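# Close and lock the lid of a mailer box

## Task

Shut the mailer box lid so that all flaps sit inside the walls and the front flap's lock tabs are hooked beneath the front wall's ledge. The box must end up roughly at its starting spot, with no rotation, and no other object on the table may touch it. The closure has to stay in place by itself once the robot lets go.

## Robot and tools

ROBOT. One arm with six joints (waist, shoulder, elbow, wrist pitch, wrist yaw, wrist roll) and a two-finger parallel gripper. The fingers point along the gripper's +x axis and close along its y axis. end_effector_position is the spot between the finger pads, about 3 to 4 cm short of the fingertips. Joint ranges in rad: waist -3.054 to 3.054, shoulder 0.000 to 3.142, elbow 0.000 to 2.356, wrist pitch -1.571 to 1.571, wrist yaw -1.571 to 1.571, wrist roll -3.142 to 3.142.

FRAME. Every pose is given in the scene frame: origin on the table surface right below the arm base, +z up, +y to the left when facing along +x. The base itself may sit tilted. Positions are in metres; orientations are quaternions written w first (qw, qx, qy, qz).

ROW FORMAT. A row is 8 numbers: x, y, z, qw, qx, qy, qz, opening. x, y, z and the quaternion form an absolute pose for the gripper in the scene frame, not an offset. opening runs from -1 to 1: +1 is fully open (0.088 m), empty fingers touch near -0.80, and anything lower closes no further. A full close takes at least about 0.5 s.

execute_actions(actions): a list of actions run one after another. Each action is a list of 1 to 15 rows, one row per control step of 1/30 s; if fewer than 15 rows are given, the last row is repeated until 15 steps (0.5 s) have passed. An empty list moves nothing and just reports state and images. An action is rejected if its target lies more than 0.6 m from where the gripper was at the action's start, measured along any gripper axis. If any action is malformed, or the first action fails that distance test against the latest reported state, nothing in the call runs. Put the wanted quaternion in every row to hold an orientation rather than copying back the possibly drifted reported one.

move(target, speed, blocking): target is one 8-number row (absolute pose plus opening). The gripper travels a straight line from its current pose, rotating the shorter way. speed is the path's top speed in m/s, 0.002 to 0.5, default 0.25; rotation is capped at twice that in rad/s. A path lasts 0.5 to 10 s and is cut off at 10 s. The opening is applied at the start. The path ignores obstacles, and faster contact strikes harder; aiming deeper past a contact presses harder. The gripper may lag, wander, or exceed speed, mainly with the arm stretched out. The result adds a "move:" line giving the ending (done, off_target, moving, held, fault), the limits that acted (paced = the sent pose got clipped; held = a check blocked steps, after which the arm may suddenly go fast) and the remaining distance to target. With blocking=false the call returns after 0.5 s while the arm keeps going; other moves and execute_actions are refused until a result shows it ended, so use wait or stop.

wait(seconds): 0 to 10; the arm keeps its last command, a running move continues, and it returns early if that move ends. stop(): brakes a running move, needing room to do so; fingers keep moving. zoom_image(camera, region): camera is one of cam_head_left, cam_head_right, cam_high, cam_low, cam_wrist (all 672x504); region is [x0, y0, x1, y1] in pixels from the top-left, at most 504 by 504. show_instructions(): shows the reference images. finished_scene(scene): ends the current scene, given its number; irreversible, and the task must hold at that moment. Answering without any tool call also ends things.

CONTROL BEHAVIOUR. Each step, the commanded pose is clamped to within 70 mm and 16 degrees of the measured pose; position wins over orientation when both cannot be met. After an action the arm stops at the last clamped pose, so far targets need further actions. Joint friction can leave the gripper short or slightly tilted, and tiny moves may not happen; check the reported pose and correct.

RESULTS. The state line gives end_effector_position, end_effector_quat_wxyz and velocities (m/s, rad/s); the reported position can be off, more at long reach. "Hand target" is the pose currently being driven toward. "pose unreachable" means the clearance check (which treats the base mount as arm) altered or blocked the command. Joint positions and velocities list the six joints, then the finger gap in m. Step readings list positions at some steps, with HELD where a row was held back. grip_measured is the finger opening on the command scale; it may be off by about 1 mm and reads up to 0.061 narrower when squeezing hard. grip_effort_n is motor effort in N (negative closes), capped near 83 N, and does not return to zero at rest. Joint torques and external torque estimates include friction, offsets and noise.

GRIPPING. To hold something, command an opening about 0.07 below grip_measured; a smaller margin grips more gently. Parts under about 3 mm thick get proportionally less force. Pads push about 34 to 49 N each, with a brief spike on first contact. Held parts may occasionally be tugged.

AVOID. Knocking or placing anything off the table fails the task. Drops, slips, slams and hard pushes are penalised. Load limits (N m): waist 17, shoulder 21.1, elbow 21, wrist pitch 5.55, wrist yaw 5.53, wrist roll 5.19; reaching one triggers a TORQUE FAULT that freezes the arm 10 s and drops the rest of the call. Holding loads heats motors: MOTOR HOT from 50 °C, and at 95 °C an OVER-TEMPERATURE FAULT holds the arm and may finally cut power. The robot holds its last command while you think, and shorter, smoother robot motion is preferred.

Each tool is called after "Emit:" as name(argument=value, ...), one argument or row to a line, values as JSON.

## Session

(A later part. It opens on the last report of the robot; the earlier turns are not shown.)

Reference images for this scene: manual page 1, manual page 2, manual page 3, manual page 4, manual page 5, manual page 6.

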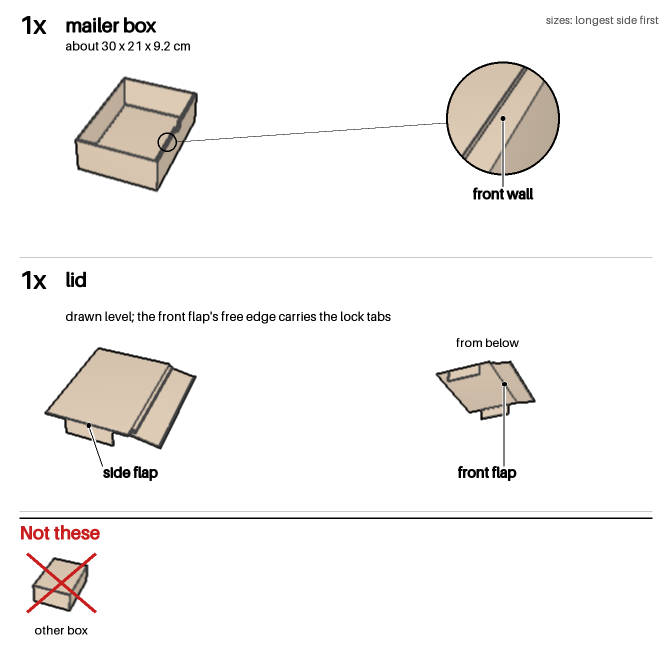

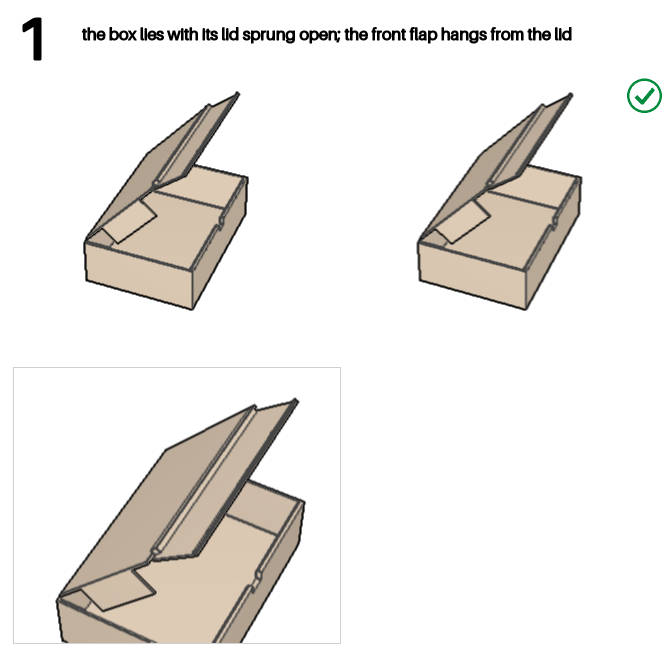

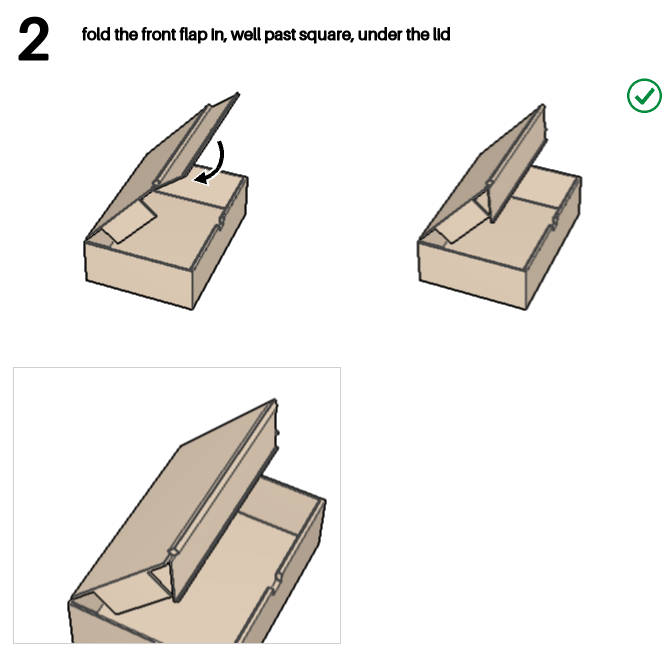

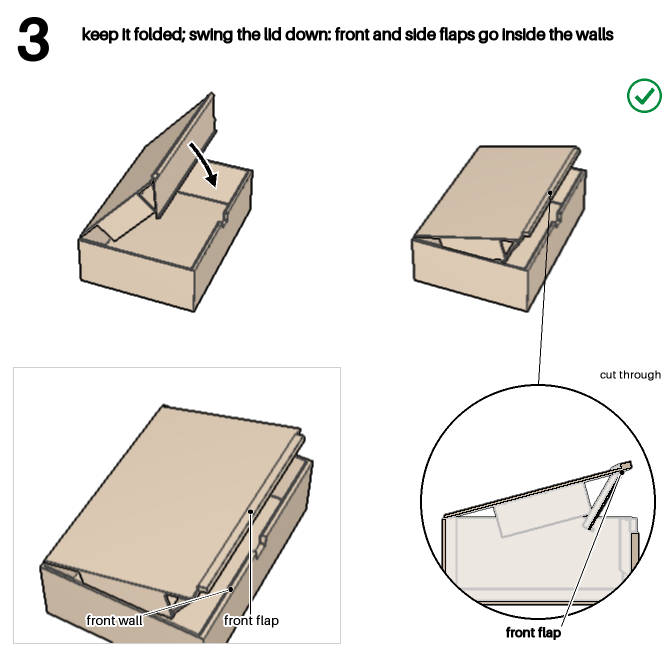

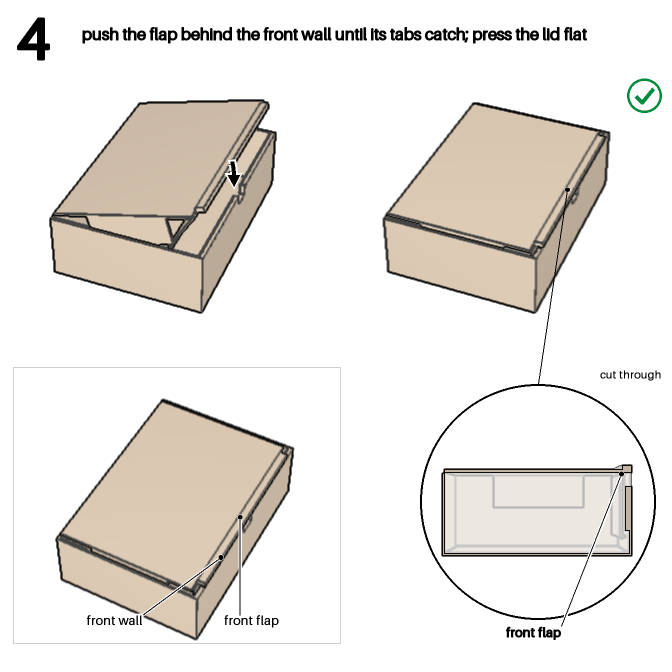

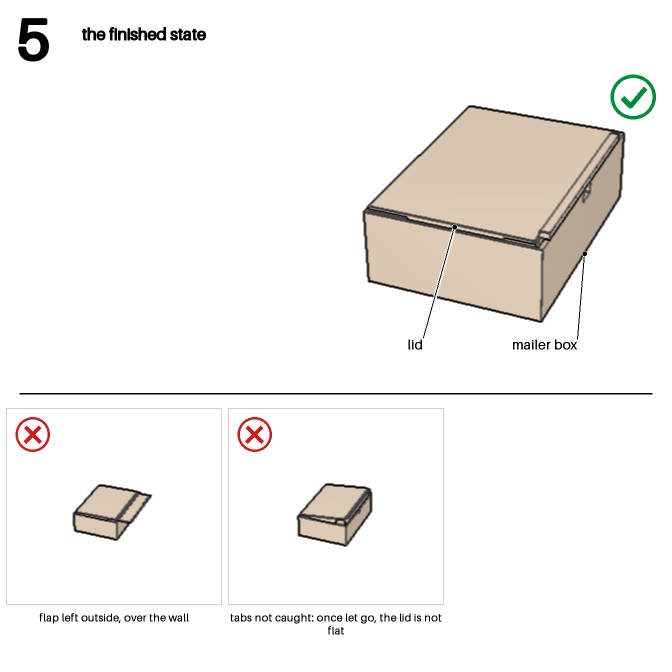

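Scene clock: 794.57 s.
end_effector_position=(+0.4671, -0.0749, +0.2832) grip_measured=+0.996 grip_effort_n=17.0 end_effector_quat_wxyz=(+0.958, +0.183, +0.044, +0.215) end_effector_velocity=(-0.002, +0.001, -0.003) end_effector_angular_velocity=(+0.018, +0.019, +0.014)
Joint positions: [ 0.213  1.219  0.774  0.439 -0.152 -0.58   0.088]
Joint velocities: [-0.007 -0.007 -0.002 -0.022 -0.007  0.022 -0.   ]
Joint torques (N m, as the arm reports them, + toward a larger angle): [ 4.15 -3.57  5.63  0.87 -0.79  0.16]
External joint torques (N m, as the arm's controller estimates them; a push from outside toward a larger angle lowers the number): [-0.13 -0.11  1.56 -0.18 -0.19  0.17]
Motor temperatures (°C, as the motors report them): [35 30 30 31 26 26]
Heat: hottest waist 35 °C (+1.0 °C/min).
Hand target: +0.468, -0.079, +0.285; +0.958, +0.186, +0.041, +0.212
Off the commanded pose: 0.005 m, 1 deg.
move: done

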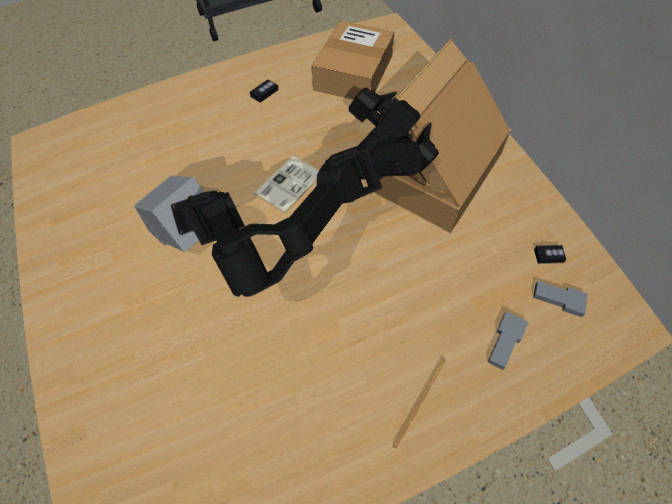

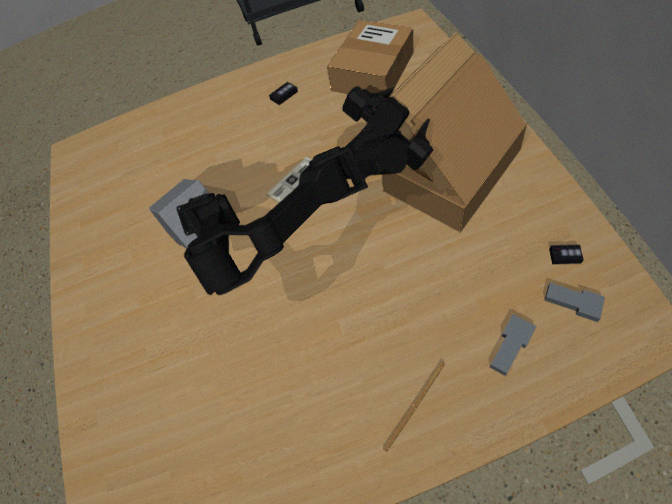

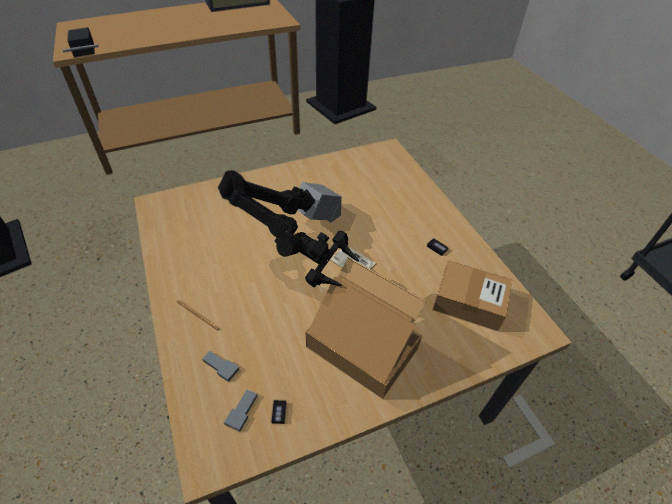

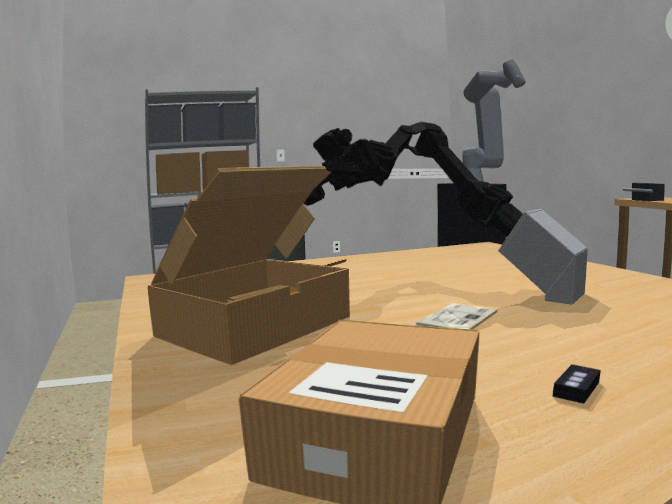

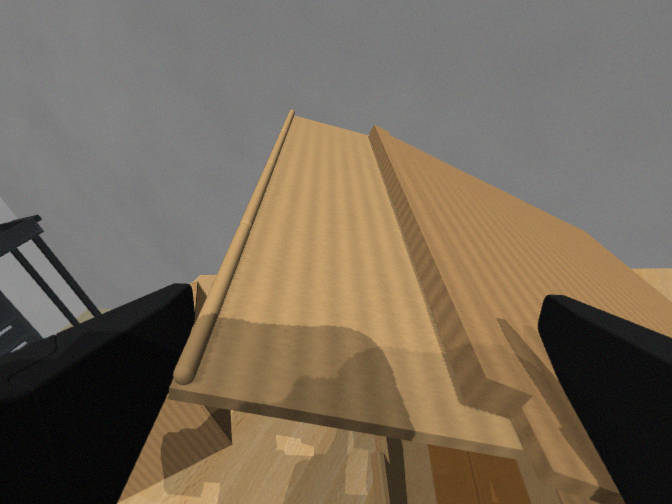

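Emit:
move(
  target=[0.481,-0.074,0.287,0.958,0.186,0.041,0.212,1],
  speed=0.04,
)

Emit:
move(
  target=[0.483,-0.078,0.286,0.958,0.186,0.041,0.212,0.84],
  speed=0.04,
)

Emit:
move(
  target=[0.502,-0.12,0.326,0.945,0.244,0.054,0.209,0.84],
  speed=0.04,
)

Scene clock: 801.03 s.
end_effector_position=(+0.4787, -0.0743, +0.2874) grip_measured=+0.996 grip_effort_n=17.4 end_effector_quat_wxyz=(+0.958, +0.185, +0.039, +0.214) end_effector_velocity=(+0.000, +0.002, -0.002) end_effector_angular_velocity=(-0.023, +0.004, +0.011)
Joint positions: [ 0.22   1.261  0.819  0.444 -0.15  -0.578  0.088]
Joint velocities: [ 0.002  0.002  0.007 -0.022  0.007 -0.022  0.   ]
Joint torques (N m, as the arm reports them, + toward a larger angle): [ 4.9  -2.23  5.75  1.22 -0.41  0.15]
External joint torques (N m, as the arm's controller estimates them; a push from outside toward a larger angle lowers the number): [0.32 1.39 1.67 0.16 0.19 0.17]
Motor temperatures (°C, as the motors report them): [35 31 30 31 26 26]
Heat: hottest waist 35 °C (+1.0 °C/min).
Hand target: +0.481, -0.074, +0.287; +0.958, +0.186, +0.041, +0.212
Off the commanded pose: 0.002 m, 0 deg.
move: done

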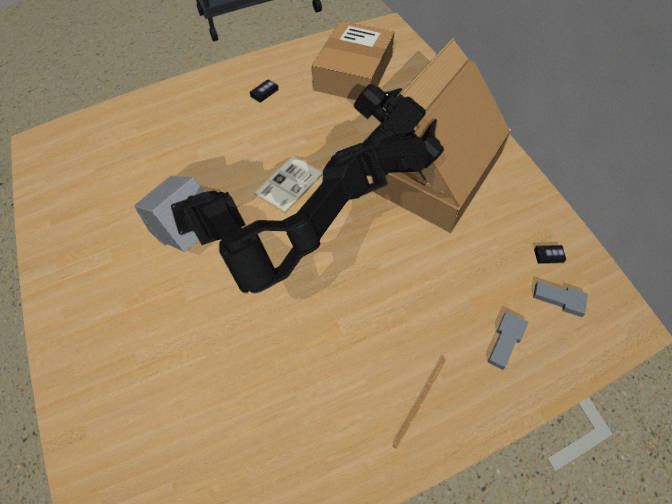

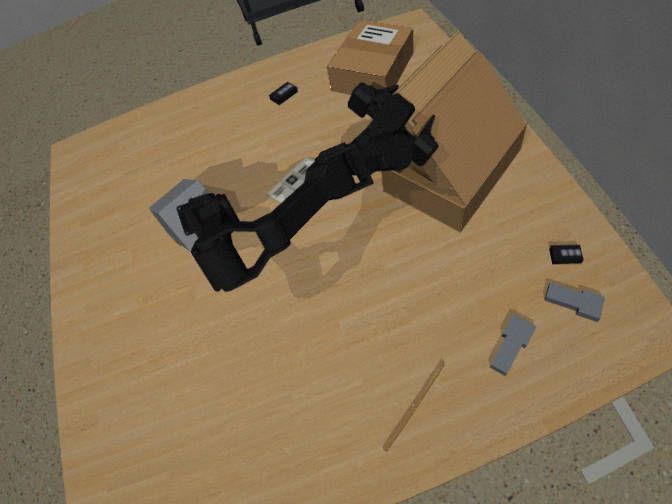

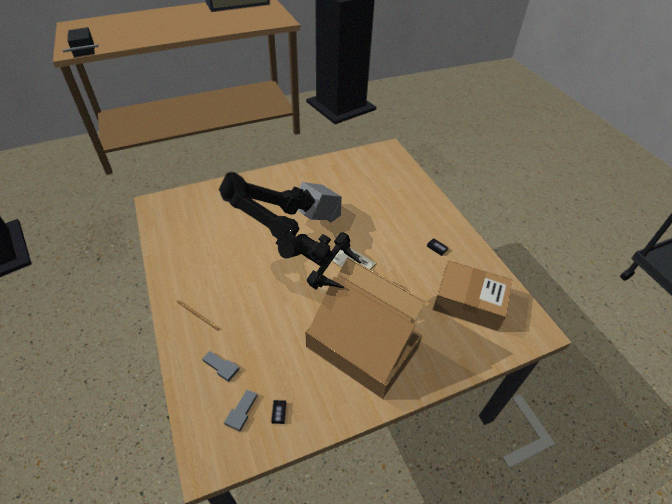

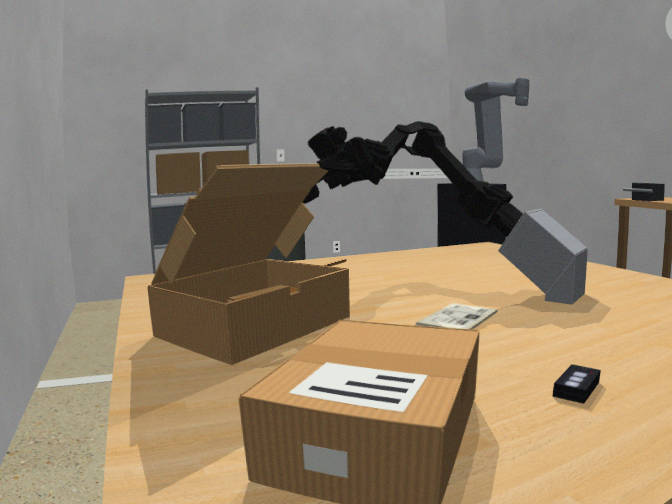

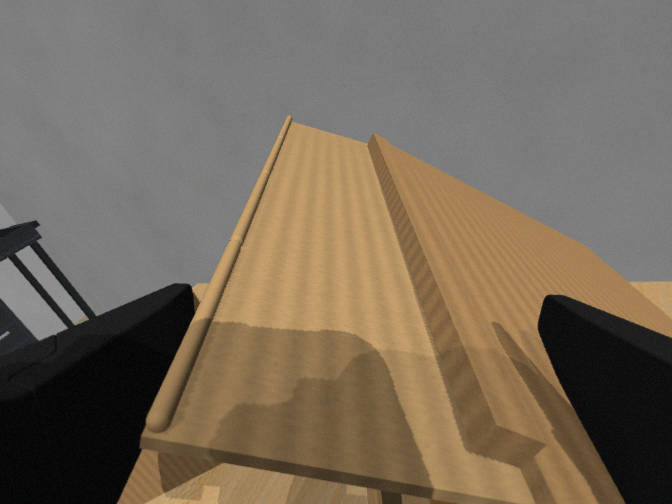

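Scene clock: 801.73 s.
end_effector_position=(+0.4805, -0.0770, +0.2895) grip_measured=+0.843 grip_effort_n=-12.3 end_effector_quat_wxyz=(+0.958, +0.185, +0.036, +0.214) end_effector_velocity=(-0.001, +0.003, -0.004) end_effector_angular_velocity=(+0.004, +0.016, +0.018)
Joint positions: [ 0.217  1.261  0.83   0.437 -0.158 -0.578  0.08 ]
Joint velocities: [-0.007  0.002  0.002 -0.022 -0.007  0.007 -0.001]
Joint torques (N m, as the arm reports them, + toward a larger angle): [ 3.9  -2.3   5.86  0.92 -0.64  0.14]
External joint torques (N m, as the arm's controller estimates them; a push from outside toward a larger angle lowers the number): [-0.67  1.31  1.79 -0.13 -0.04  0.15]
Motor temperatures (°C, as the motors report them): [35 31 30 31 26 26]
Heat: hottest waist 35 °C (+1.0 °C/min).
Hand target: +0.483, -0.078, +0.286; +0.958, +0.186, +0.041, +0.212
Off the commanded pose: 0.004 m, 1 deg.
move: done

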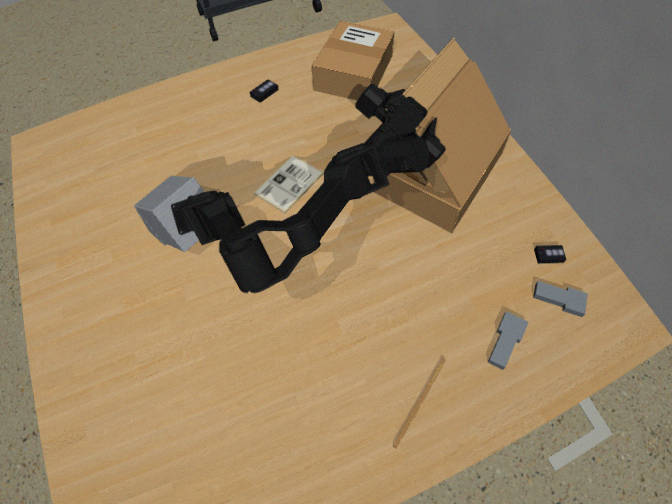

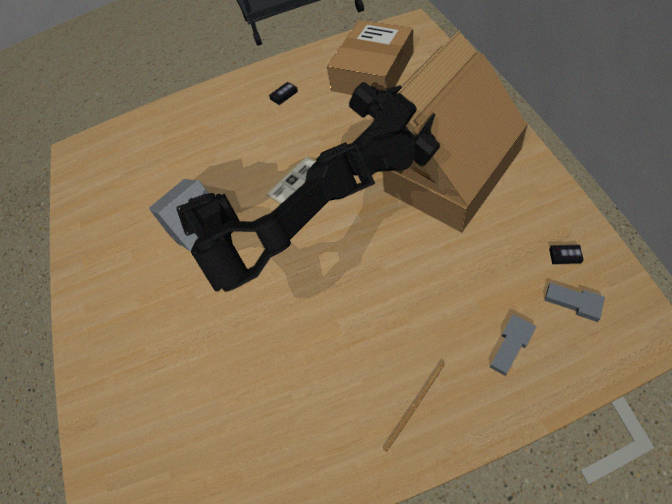

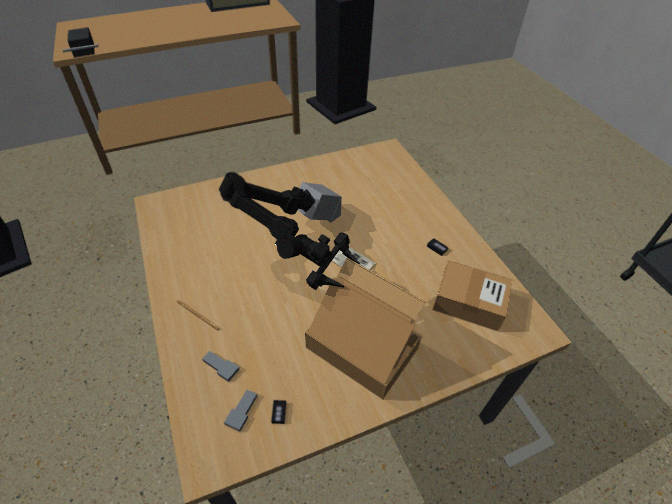

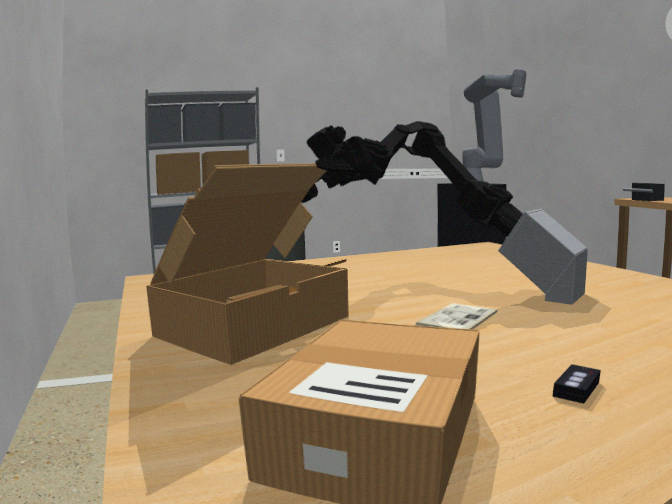

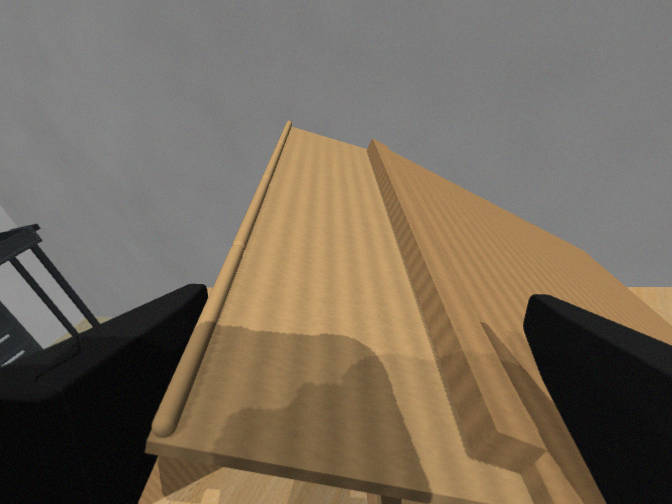

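Scene clock: 803.67 s.
end_effector_position=(+0.5013, -0.1166, +0.3240) grip_measured=+0.842 grip_effort_n=-10.9 end_effector_quat_wxyz=(+0.945, +0.242, +0.054, +0.213) end_effector_velocity=(-0.001, +0.001, -0.003) end_effector_angular_velocity=(-0.012, +0.014, +0.008)
Joint positions: [ 0.231  1.25   1.056  0.19  -0.138 -0.457  0.08 ]
Joint velocities: [-0.002 -0.002  0.002 -0.022  0.007 -0.007 -0.   ]
Joint torques (N m, as the arm reports them, + toward a larger angle): [ 4.8  -3.47  5.99  0.91 -0.48  0.13]
External joint torques (N m, as the arm's controller estimates them; a push from outside toward a larger angle lowers the number): [ 0.26  0.22  1.69 -0.15  0.12  0.15]
Motor temperatures (°C, as the motors report them): [35 31 30 31 26 26]
Heat: hottest waist 35 °C (+1.0 °C/min).
Hand target: +0.502, -0.120, +0.326; +0.945, +0.244, +0.054, +0.209
Off the commanded pose: 0.004 m, 0 deg.
move: done

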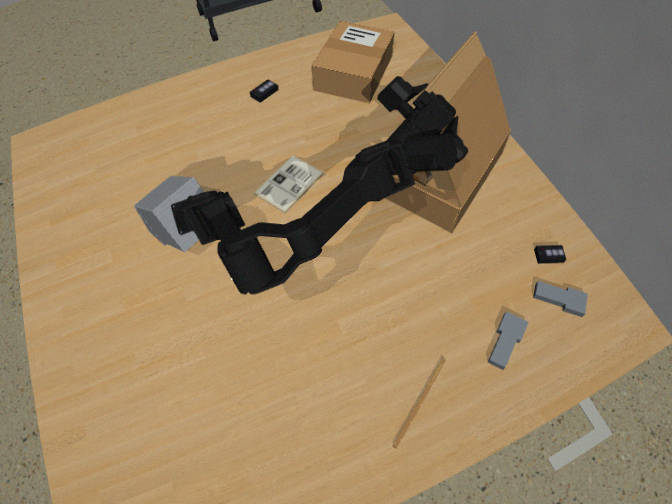

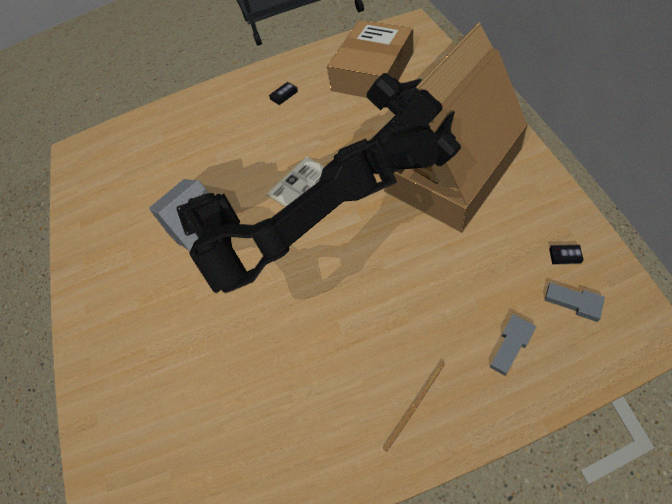

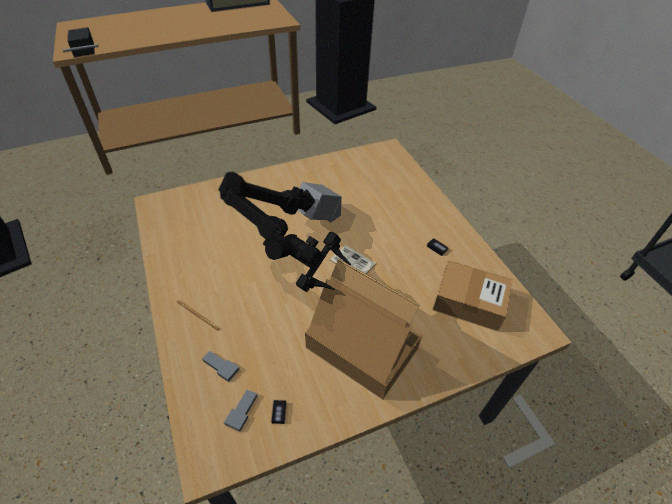

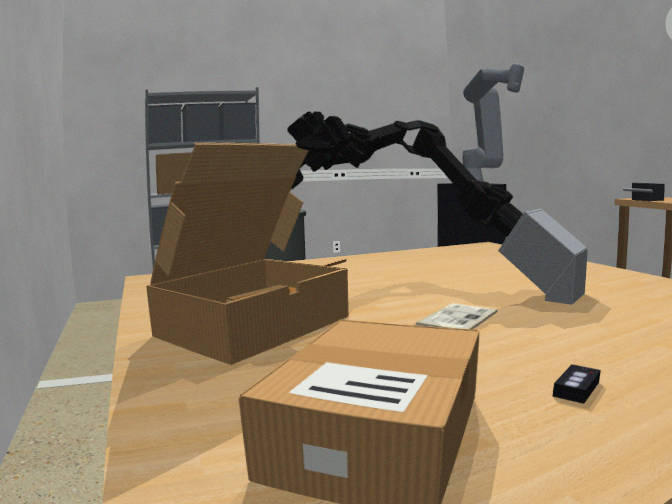

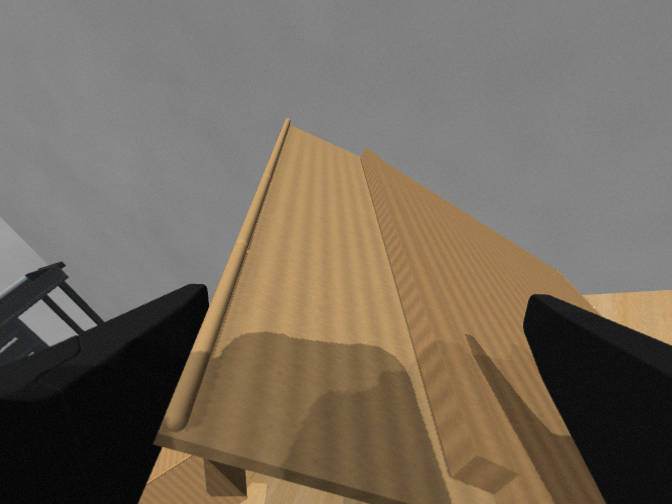

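Emit:
move(
  target=[0.530,-0.181,0.342,0.902,0.374,0.083,0.2,0.84],
  speed=0.05,
)

Emit:
zoom_image(
  camera="cam_low",
  region=[120,70,400,300],
)

Scene clock: 811.30 s.
end_effector_position=(+0.5277, -0.1816, +0.3455) grip_measured=+0.842 grip_effort_n=-10.9 end_effector_quat_wxyz=(+0.903, +0.372, +0.078, +0.200) end_effector_velocity=(-0.001, +0.002, -0.001) end_effector_angular_velocity=(-0.006, +0.004, +0.016)
Joint positions: [ 0.141  1.296  1.358 -0.052 -0.229 -0.176  0.08 ]
Joint velocities: [-0.002  0.002  0.007 -0.022 -0.007 -0.007 -0.   ]
Joint torques (N m, as the arm reports them, + toward a larger angle): [ 4.18 -2.99  6.13  0.83 -0.73  0.13]
External joint torques (N m, as the arm's controller estimates them; a push from outside toward a larger angle lowers the number): [-0.4   1.67  1.63 -0.26 -0.14  0.17]
Motor temperatures (°C, as the motors report them): [35 31 31 31 26 26]
Heat: hottest waist 35 °C (+1.0 °C/min).
Hand target: +0.530, -0.181, +0.342; +0.902, +0.374, +0.083, +0.200
Off the commanded pose: 0.004 m, 1 deg.
move: done

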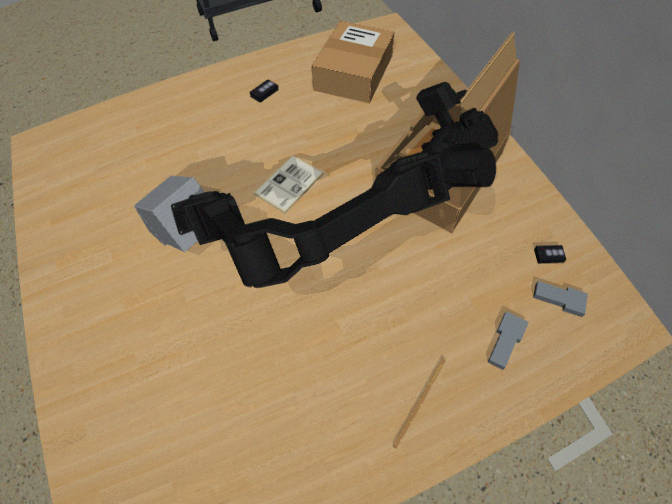

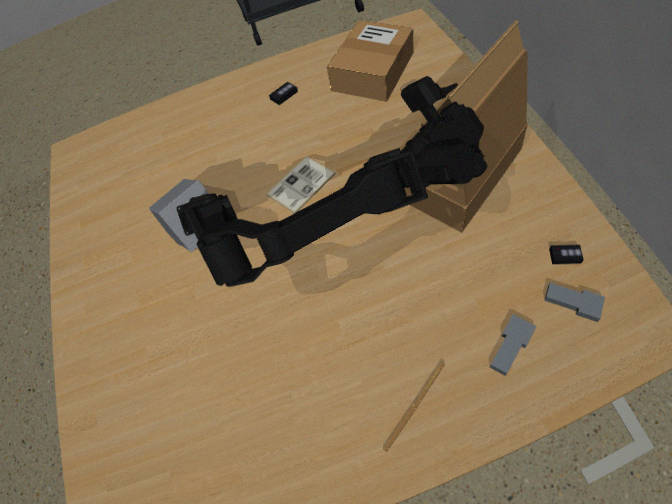

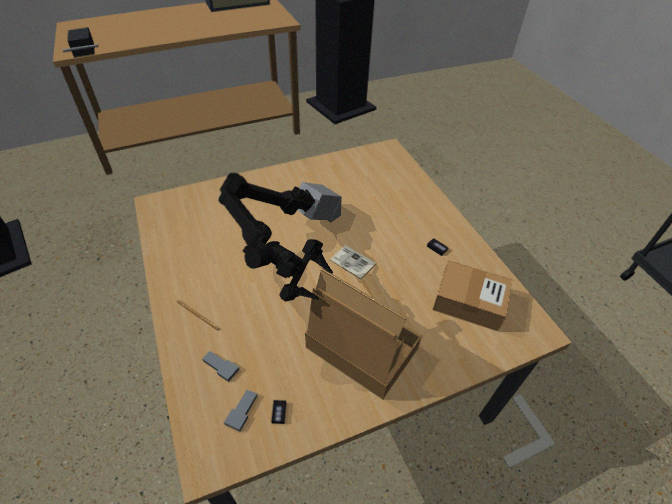

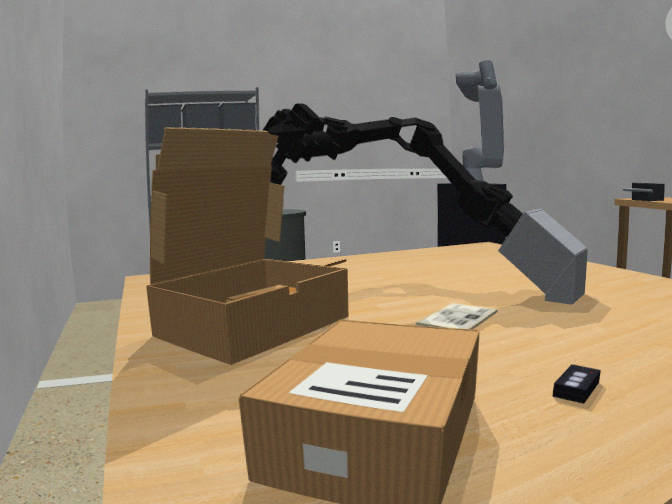

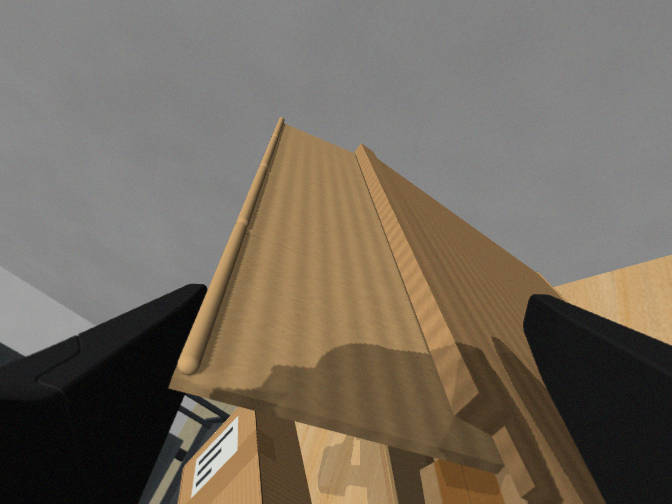

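Region (120, 70, 400, 300) of cam_low's 672x504 image, scaled by 1.800, with more detail than that image has; it fills the top 414 rows of this view, and the rest is white.

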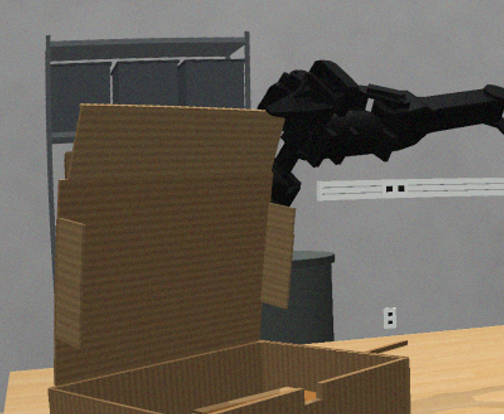

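Emit:
execute_actions(
  actions=[
    [[0.536,-0.181,0.345,0.902,0.374,0.083,0.2,1]],
    [[0.541,-0.184,0.344,0.902,0.374,0.083,0.2,1]],
    [[0.542,-0.186,0.337,0.902,0.374,0.083,0.2,1]],
    [[0.543,-0.187,0.330,0.902,0.374,0.083,0.2,1]],
    [[0.543,-0.187,0.325,0.902,0.374,0.083,0.2,1]],
  ],
)

Emit:
zoom_image(
  camera="cam_low",
  region=[120,70,400,300],
)

Scene clock: 820.63 s.
end_effector_position=(+0.5411, -0.1920, +0.3387) grip_measured=+0.996 grip_effort_n=15.6 end_effector_quat_wxyz=(+0.903, +0.373, +0.066, +0.203) end_effector_velocity=(-0.001, +0.001, -0.001) end_effector_angular_velocity=(-0.005, -0.002, +0.008)
Joint positions: [ 0.086  1.345  1.413 -0.041 -0.302 -0.174  0.088]
Joint velocities: [-0.002 -0.002 -0.002 -0.007 -0.007 -0.007  0.   ]
Joint torques (N m, as the arm reports them, + toward a larger angle): [ 3.57 -3.35  3.73  1.06 -0.38  0.07]
External joint torques (N m, as the arm's controller estimates them; a push from outside toward a larger angle lowers the number): [-1.22  1.85 -0.74  0.    0.22  0.1 ]
External joint torques at the end of the 1st action: [ 0.32  1.41  1.82 -0.18  0.18  0.13]
External joint torques at the end of the 2nd action: [-0.2   1.71  1.55 -0.2  -0.12  0.15]
External joint torques at the end of the 3rd action: [-0.43  1.55  1.02  0.16 -0.1   0.08]
External joint torques at the end of the 4th action: [-0.7   1.71 -0.05  0.11  0.08  0.13]
Motor temperatures (°C, as the motors report them): [34 31 31 31 26 26]
Heat: hottest waist 34 °C (-1.0 °C/min).
Hand target: +0.543, -0.187, +0.325; +0.902, +0.374, +0.083, +0.200
Off the commanded pose: 0.015 m, 2 deg.
Step readings (end_effector_position; steps 1 to 15: 1st action; 16 to 30: 2nd action; 31 to 45: 3rd action; 46 to 60: 4th action; 61 to 75: 5th action):
0: (+0.5278, -0.1815, +0.3454)
1: (+0.5284, -0.1814, +0.3453)
2: (+0.5295, -0.1820, +0.3458)
4: (+0.5317, -0.1824, +0.3462)
8: (+0.5331, -0.1823, +0.3462)
15: (+0.5337, -0.1824, +0.3466)
16: (+0.5341, -0.1823, +0.3465)
17: (+0.5352, -0.1829, +0.3468)
19: (+0.5369, -0.1840, +0.3471)
23: (+0.5381, -0.1851, +0.3473)
30: (+0.5386, -0.1855, +0.3475)
31: (+0.5386, -0.1855, +0.3472)
32: (+0.5386, -0.1855, +0.3467)
34: (+0.5387, -0.1857, +0.3464)
38: (+0.5394, -0.1868, +0.3437)
45: (+0.5397, -0.1876, +0.3423)
46: (+0.5398, -0.1879, +0.3423)
47: (+0.5401, -0.1886, +0.3419)
49: (+0.5405, -0.1897, +0.3405)
53: (+0.5408, -0.1910, +0.3399)
60: (+0.5409, -0.1912, +0.3399)
61: (+0.5410, -0.1911, +0.3396)
62: (+0.5410, -0.1913, +0.3391)
64: (+0.5410, -0.1916, +0.3389)
68: (+0.5411, -0.1920, +0.3388)
75: end_effector_position above

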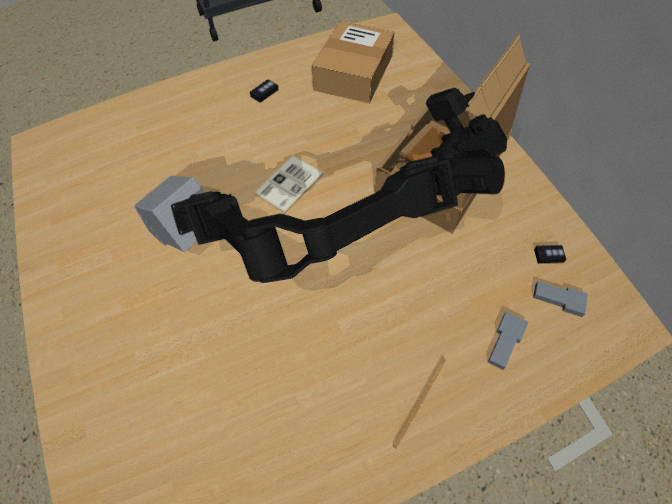

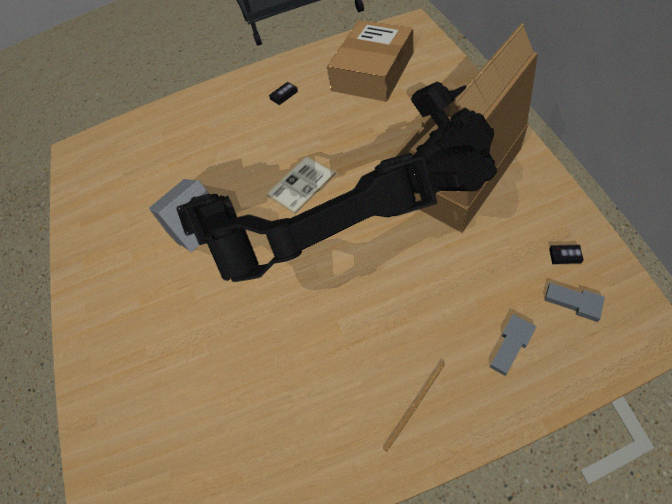

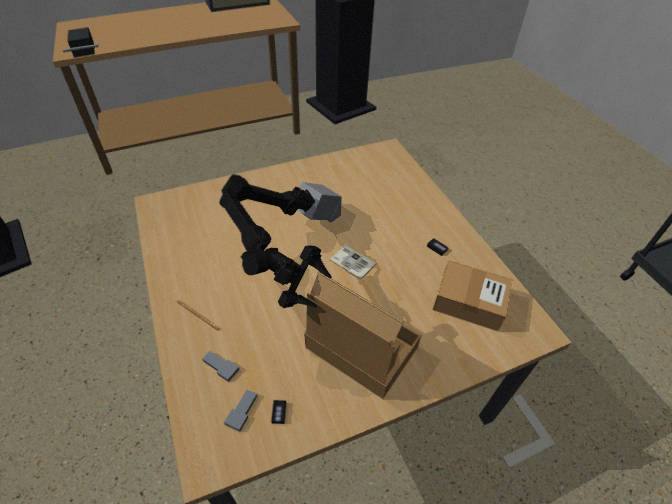

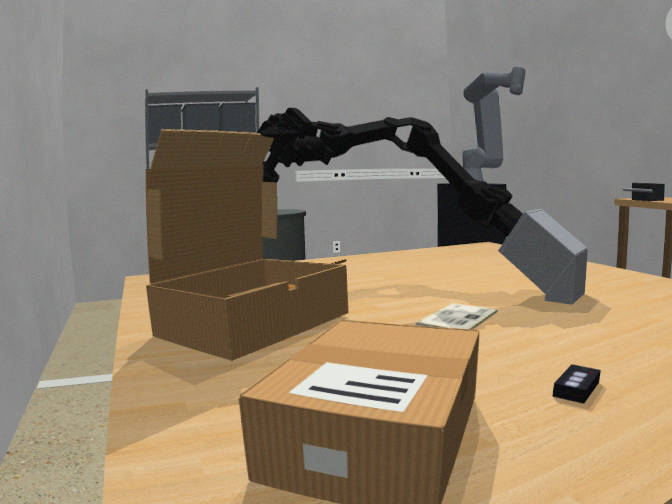

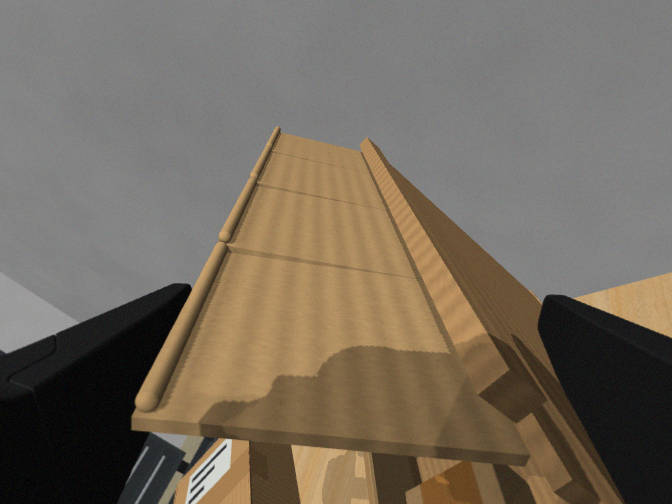

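Region (120, 70, 400, 300) of cam_low's 672x504 image, scaled by 1.800, with more detail than that image has; it fills the top 414 rows of this view, and the rest is white.

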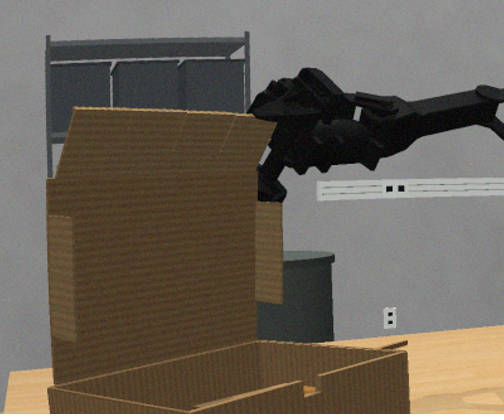

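Emit:
move(
  target=[0.533,-0.168,0.315,0.949,0.228,0.05,0.21,0.97],
  speed=0.06,
)

Emit:
zoom_image(
  camera="cam_low",
  region=[120,70,400,300],
)

Scene clock: 828.03 s.
end_effector_position=(+0.5331, -0.1707, +0.3262) grip_measured=+0.973 grip_effort_n=-12.8 end_effector_quat_wxyz=(+0.948, +0.231, +0.034, +0.215) end_effector_velocity=(-0.003, +0.003, -0.002) end_effector_angular_velocity=(-0.032, -0.012, +0.011)
Joint positions: [ 0.094  1.325  1.297  0.049 -0.301 -0.483  0.087]
Joint velocities: [-0.002 -0.007 -0.012 -0.007 -0.007 -0.037 -0.   ]
Joint torques (N m, as the arm reports them, + toward a larger angle): [ 4.15 -4.    3.53  1.01  0.06 -0.06]
External joint torques (N m, as the arm's controller estimates them; a push from outside toward a larger angle lowers the number): [-0.69  1.01 -0.86 -0.02  0.67 -0.04]
Motor temperatures (°C, as the motors report them): [34 31 31 31 26 26]
Heat: hottest waist 34 °C (-1.0 °C/min).
Hand target: +0.533, -0.168, +0.315; +0.949, +0.228, +0.050, +0.210
Off the commanded pose: 0.012 m, 2 deg.
move: off_target

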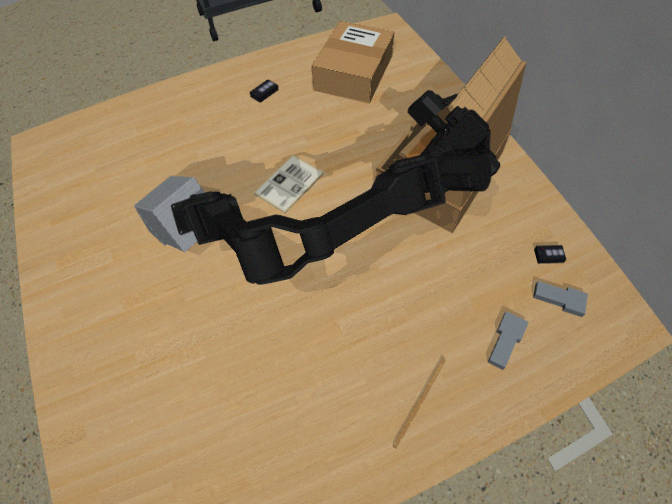

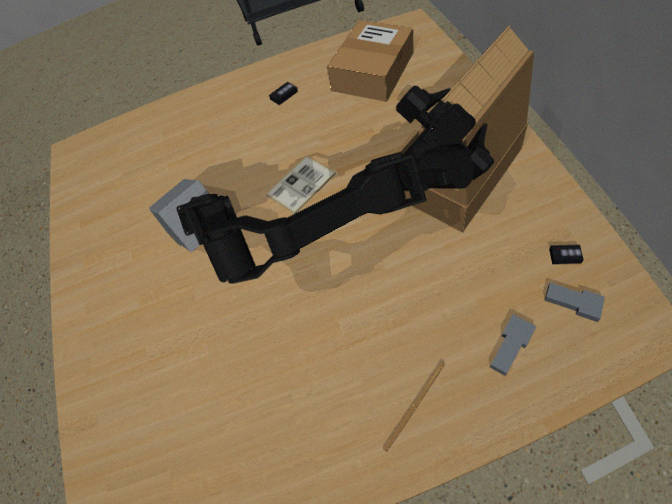

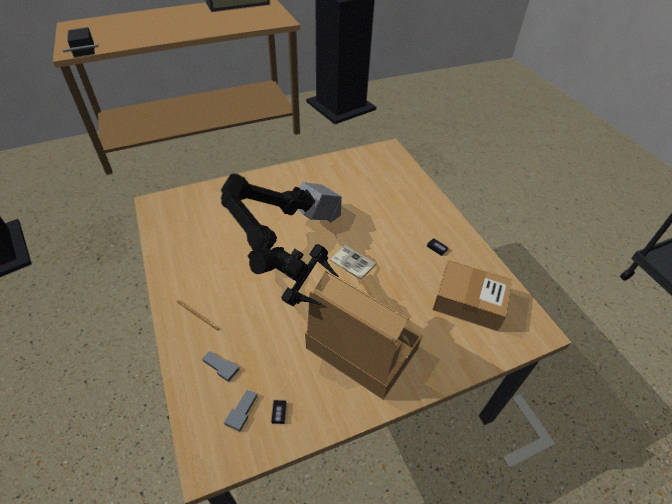

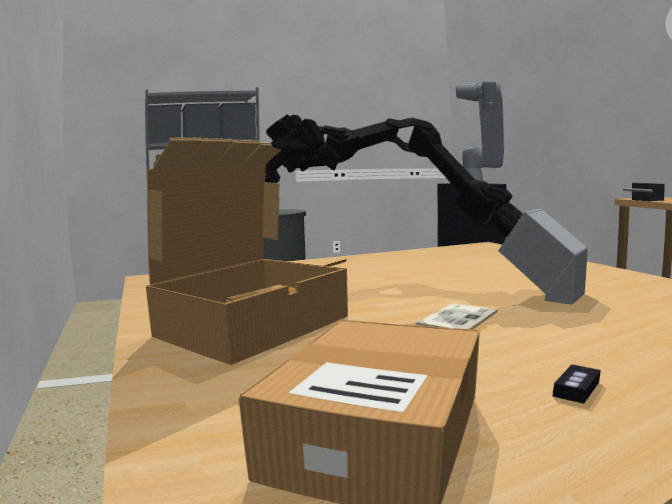

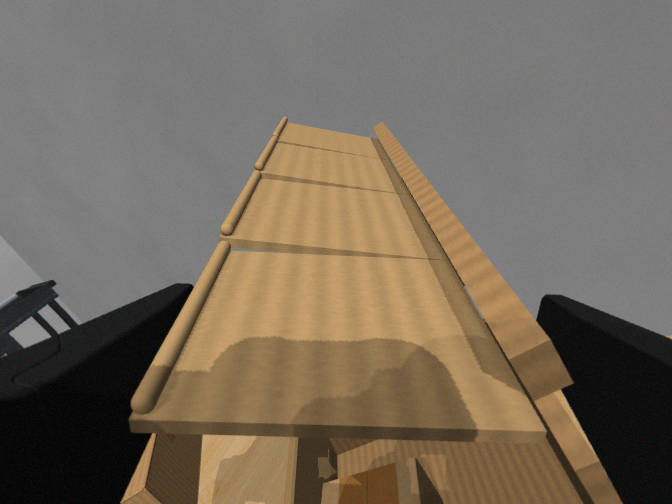

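Region (120, 70, 400, 300) of cam_low's 672x504 image, scaled by 1.800, with more detail than that image has; it fills the top 414 rows of this view, and the rest is white.

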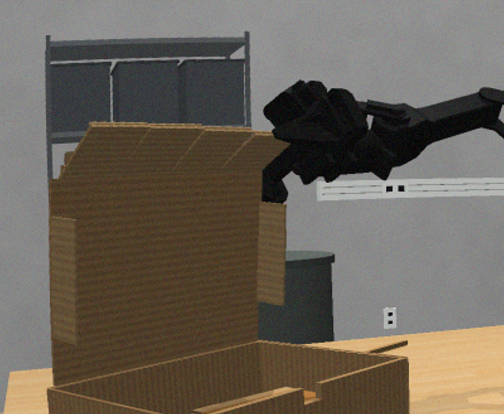

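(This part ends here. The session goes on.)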